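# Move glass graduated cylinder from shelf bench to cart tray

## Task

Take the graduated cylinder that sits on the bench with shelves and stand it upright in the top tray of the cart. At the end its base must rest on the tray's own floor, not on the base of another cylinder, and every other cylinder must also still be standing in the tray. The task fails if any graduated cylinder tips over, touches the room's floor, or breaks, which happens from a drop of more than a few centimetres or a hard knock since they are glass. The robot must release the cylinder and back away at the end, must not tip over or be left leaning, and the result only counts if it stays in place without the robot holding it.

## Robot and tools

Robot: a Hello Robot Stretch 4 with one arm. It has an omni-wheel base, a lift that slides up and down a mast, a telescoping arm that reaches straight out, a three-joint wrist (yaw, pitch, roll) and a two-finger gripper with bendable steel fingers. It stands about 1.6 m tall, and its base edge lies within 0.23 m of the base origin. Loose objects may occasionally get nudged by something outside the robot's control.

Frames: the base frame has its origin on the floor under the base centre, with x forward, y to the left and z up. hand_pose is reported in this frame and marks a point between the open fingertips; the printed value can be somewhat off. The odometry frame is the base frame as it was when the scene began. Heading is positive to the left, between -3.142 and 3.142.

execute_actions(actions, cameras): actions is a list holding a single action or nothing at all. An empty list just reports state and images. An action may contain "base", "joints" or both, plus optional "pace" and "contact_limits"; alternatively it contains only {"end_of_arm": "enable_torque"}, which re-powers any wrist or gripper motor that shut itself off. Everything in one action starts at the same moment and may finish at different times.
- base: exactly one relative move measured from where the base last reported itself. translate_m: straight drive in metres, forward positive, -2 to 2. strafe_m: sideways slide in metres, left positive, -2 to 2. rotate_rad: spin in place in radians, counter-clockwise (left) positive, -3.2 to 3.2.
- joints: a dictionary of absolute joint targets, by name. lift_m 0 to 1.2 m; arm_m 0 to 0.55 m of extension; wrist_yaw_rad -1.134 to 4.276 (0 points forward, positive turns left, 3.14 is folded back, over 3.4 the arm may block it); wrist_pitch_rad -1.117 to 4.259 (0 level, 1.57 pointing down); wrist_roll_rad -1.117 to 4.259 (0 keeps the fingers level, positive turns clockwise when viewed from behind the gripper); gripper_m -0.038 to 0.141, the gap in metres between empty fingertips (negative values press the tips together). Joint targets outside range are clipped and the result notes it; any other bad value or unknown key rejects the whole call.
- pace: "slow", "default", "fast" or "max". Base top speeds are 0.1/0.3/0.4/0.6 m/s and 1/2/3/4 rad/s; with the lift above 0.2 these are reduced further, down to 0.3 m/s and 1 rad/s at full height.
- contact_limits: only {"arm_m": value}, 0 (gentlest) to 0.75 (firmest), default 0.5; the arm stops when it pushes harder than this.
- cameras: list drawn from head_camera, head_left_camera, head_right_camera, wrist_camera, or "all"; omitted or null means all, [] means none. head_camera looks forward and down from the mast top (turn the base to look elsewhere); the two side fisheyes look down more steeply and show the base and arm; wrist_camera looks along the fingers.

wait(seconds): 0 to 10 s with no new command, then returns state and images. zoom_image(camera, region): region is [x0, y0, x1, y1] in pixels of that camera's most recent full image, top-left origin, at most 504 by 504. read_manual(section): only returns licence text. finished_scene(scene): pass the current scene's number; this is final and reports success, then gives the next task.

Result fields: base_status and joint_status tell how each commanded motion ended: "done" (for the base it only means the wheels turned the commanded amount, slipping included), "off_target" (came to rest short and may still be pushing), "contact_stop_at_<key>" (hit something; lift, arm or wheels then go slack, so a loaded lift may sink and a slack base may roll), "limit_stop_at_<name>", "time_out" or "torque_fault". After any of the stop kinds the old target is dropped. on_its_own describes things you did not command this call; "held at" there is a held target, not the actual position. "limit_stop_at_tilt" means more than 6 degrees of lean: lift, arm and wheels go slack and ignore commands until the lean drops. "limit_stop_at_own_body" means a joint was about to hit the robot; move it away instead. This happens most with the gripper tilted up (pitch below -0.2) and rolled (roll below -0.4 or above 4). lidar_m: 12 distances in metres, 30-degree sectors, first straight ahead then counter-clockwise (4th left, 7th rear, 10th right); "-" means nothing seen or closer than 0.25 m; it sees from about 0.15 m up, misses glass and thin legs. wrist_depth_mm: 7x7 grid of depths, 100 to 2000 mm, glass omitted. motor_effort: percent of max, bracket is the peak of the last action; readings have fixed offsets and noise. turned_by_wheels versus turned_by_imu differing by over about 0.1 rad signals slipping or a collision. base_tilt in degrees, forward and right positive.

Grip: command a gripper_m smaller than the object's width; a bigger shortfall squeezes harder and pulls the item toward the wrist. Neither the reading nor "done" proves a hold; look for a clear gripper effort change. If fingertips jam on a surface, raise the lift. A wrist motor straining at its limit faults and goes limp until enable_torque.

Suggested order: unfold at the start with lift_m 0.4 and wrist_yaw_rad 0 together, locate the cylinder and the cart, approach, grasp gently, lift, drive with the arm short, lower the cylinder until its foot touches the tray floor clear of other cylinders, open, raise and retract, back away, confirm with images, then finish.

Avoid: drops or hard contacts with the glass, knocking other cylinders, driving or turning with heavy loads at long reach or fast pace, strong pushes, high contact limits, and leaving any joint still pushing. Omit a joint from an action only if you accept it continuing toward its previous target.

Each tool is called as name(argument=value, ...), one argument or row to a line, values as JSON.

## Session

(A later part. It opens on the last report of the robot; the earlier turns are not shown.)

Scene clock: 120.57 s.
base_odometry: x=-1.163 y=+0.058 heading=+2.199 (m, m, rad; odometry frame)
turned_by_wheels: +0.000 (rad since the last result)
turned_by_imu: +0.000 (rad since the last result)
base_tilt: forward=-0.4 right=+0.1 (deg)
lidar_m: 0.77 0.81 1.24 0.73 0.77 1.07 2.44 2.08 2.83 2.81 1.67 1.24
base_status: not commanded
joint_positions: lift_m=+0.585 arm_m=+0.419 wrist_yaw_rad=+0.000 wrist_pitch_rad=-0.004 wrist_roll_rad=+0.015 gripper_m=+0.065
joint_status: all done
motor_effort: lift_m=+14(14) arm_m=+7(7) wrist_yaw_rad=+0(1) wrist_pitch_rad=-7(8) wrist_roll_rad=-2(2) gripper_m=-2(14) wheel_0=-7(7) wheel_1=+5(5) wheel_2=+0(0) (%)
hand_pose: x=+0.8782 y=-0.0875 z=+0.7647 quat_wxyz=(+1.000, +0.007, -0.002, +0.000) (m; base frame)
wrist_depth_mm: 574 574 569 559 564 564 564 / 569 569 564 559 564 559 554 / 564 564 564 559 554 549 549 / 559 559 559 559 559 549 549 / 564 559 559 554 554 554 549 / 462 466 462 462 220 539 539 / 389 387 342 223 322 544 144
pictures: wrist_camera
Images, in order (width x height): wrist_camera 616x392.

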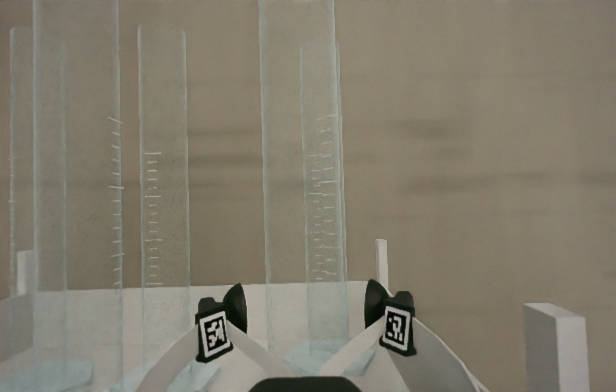

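execute_actions(
  actions=[
    {"joints":{"arm_m":0.05},"pace":"slow"},
  ],
  cameras=["wrist_camera","head_camera"],
)

zoom_image(
  camera="head_camera",
  region=[110,230,270,400],
)

Scene clock: 127.80 s.
base_odometry: x=-1.163 y=+0.058 heading=+2.199 (m, m, rad; odometry frame)
turned_by_wheels: +0.000 (rad since the last result)
turned_by_imu: -0.001 (rad since the last result)
base_tilt: forward=-0.3 right=+0.1 (deg)
lidar_m: 0.78 0.81 1.25 0.73 0.77 1.08 2.44 2.05 2.83 2.80 1.68 1.24
base_status: not commanded
joint_positions: lift_m=+0.585 arm_m=+0.051 wrist_yaw_rad=+0.000 wrist_pitch_rad=-0.004 wrist_roll_rad=+0.015 gripper_m=+0.065
joint_status: all done
motor_effort: lift_m=+14(15) arm_m=-7(6) wrist_yaw_rad=-1(0) wrist_pitch_rad=-8(7) wrist_roll_rad=-2(2) gripper_m=-1(1) wheel_0=-7(7) wheel_1=+5(5) wheel_2=+0(0) (%)
hand_pose: x=+0.5106 y=-0.0874 z=+0.7646 quat_wxyz=(+1.000, +0.007, -0.002, +0.000) (m; base frame)
wrist_depth_mm: 946 946 931 946 931 917 931 / 946 946 946 931 931 946 917 / 946 931 931 917 917 931 904 / 931 946 917 931 931 917 917 / 917 931 917 831 917 904 904 / 512 504 500 500 220 904 891 / 917 891 820 831 891 891 904
pictures: head_camera, wrist_camera
Images, in order (width x height): head_camera 420x560, wrist_camera 616x392.

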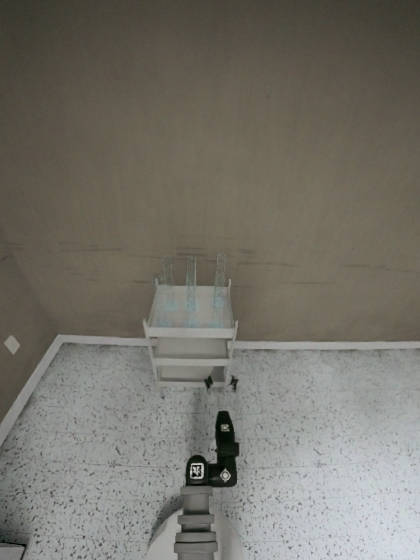

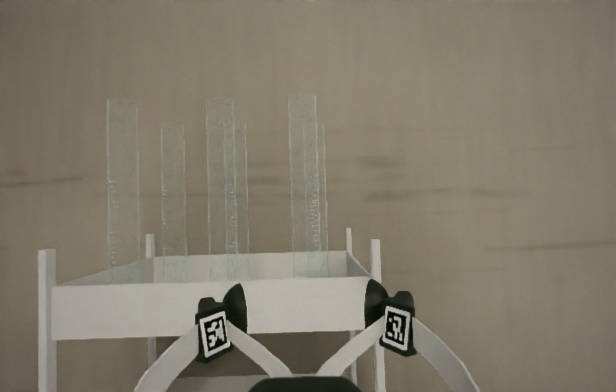

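Region (110, 230, 270, 400) of head_camera's 420x560 image, scaled by 2.965, with more detail than that image has; it fills the left 474 columns of this view, and the rest is white.

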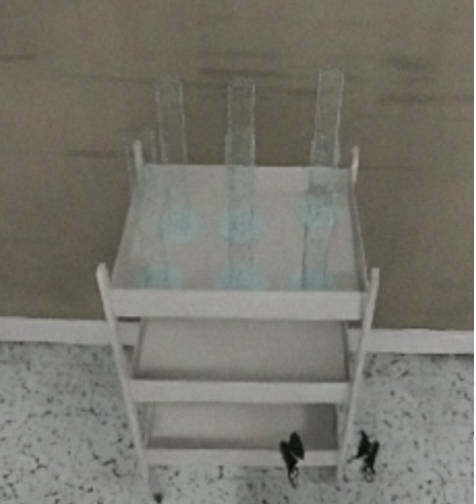

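Tops are level and all the cylinders are upright.

finished_scene(
  scene=2,
)

The scene is finished: the task was done.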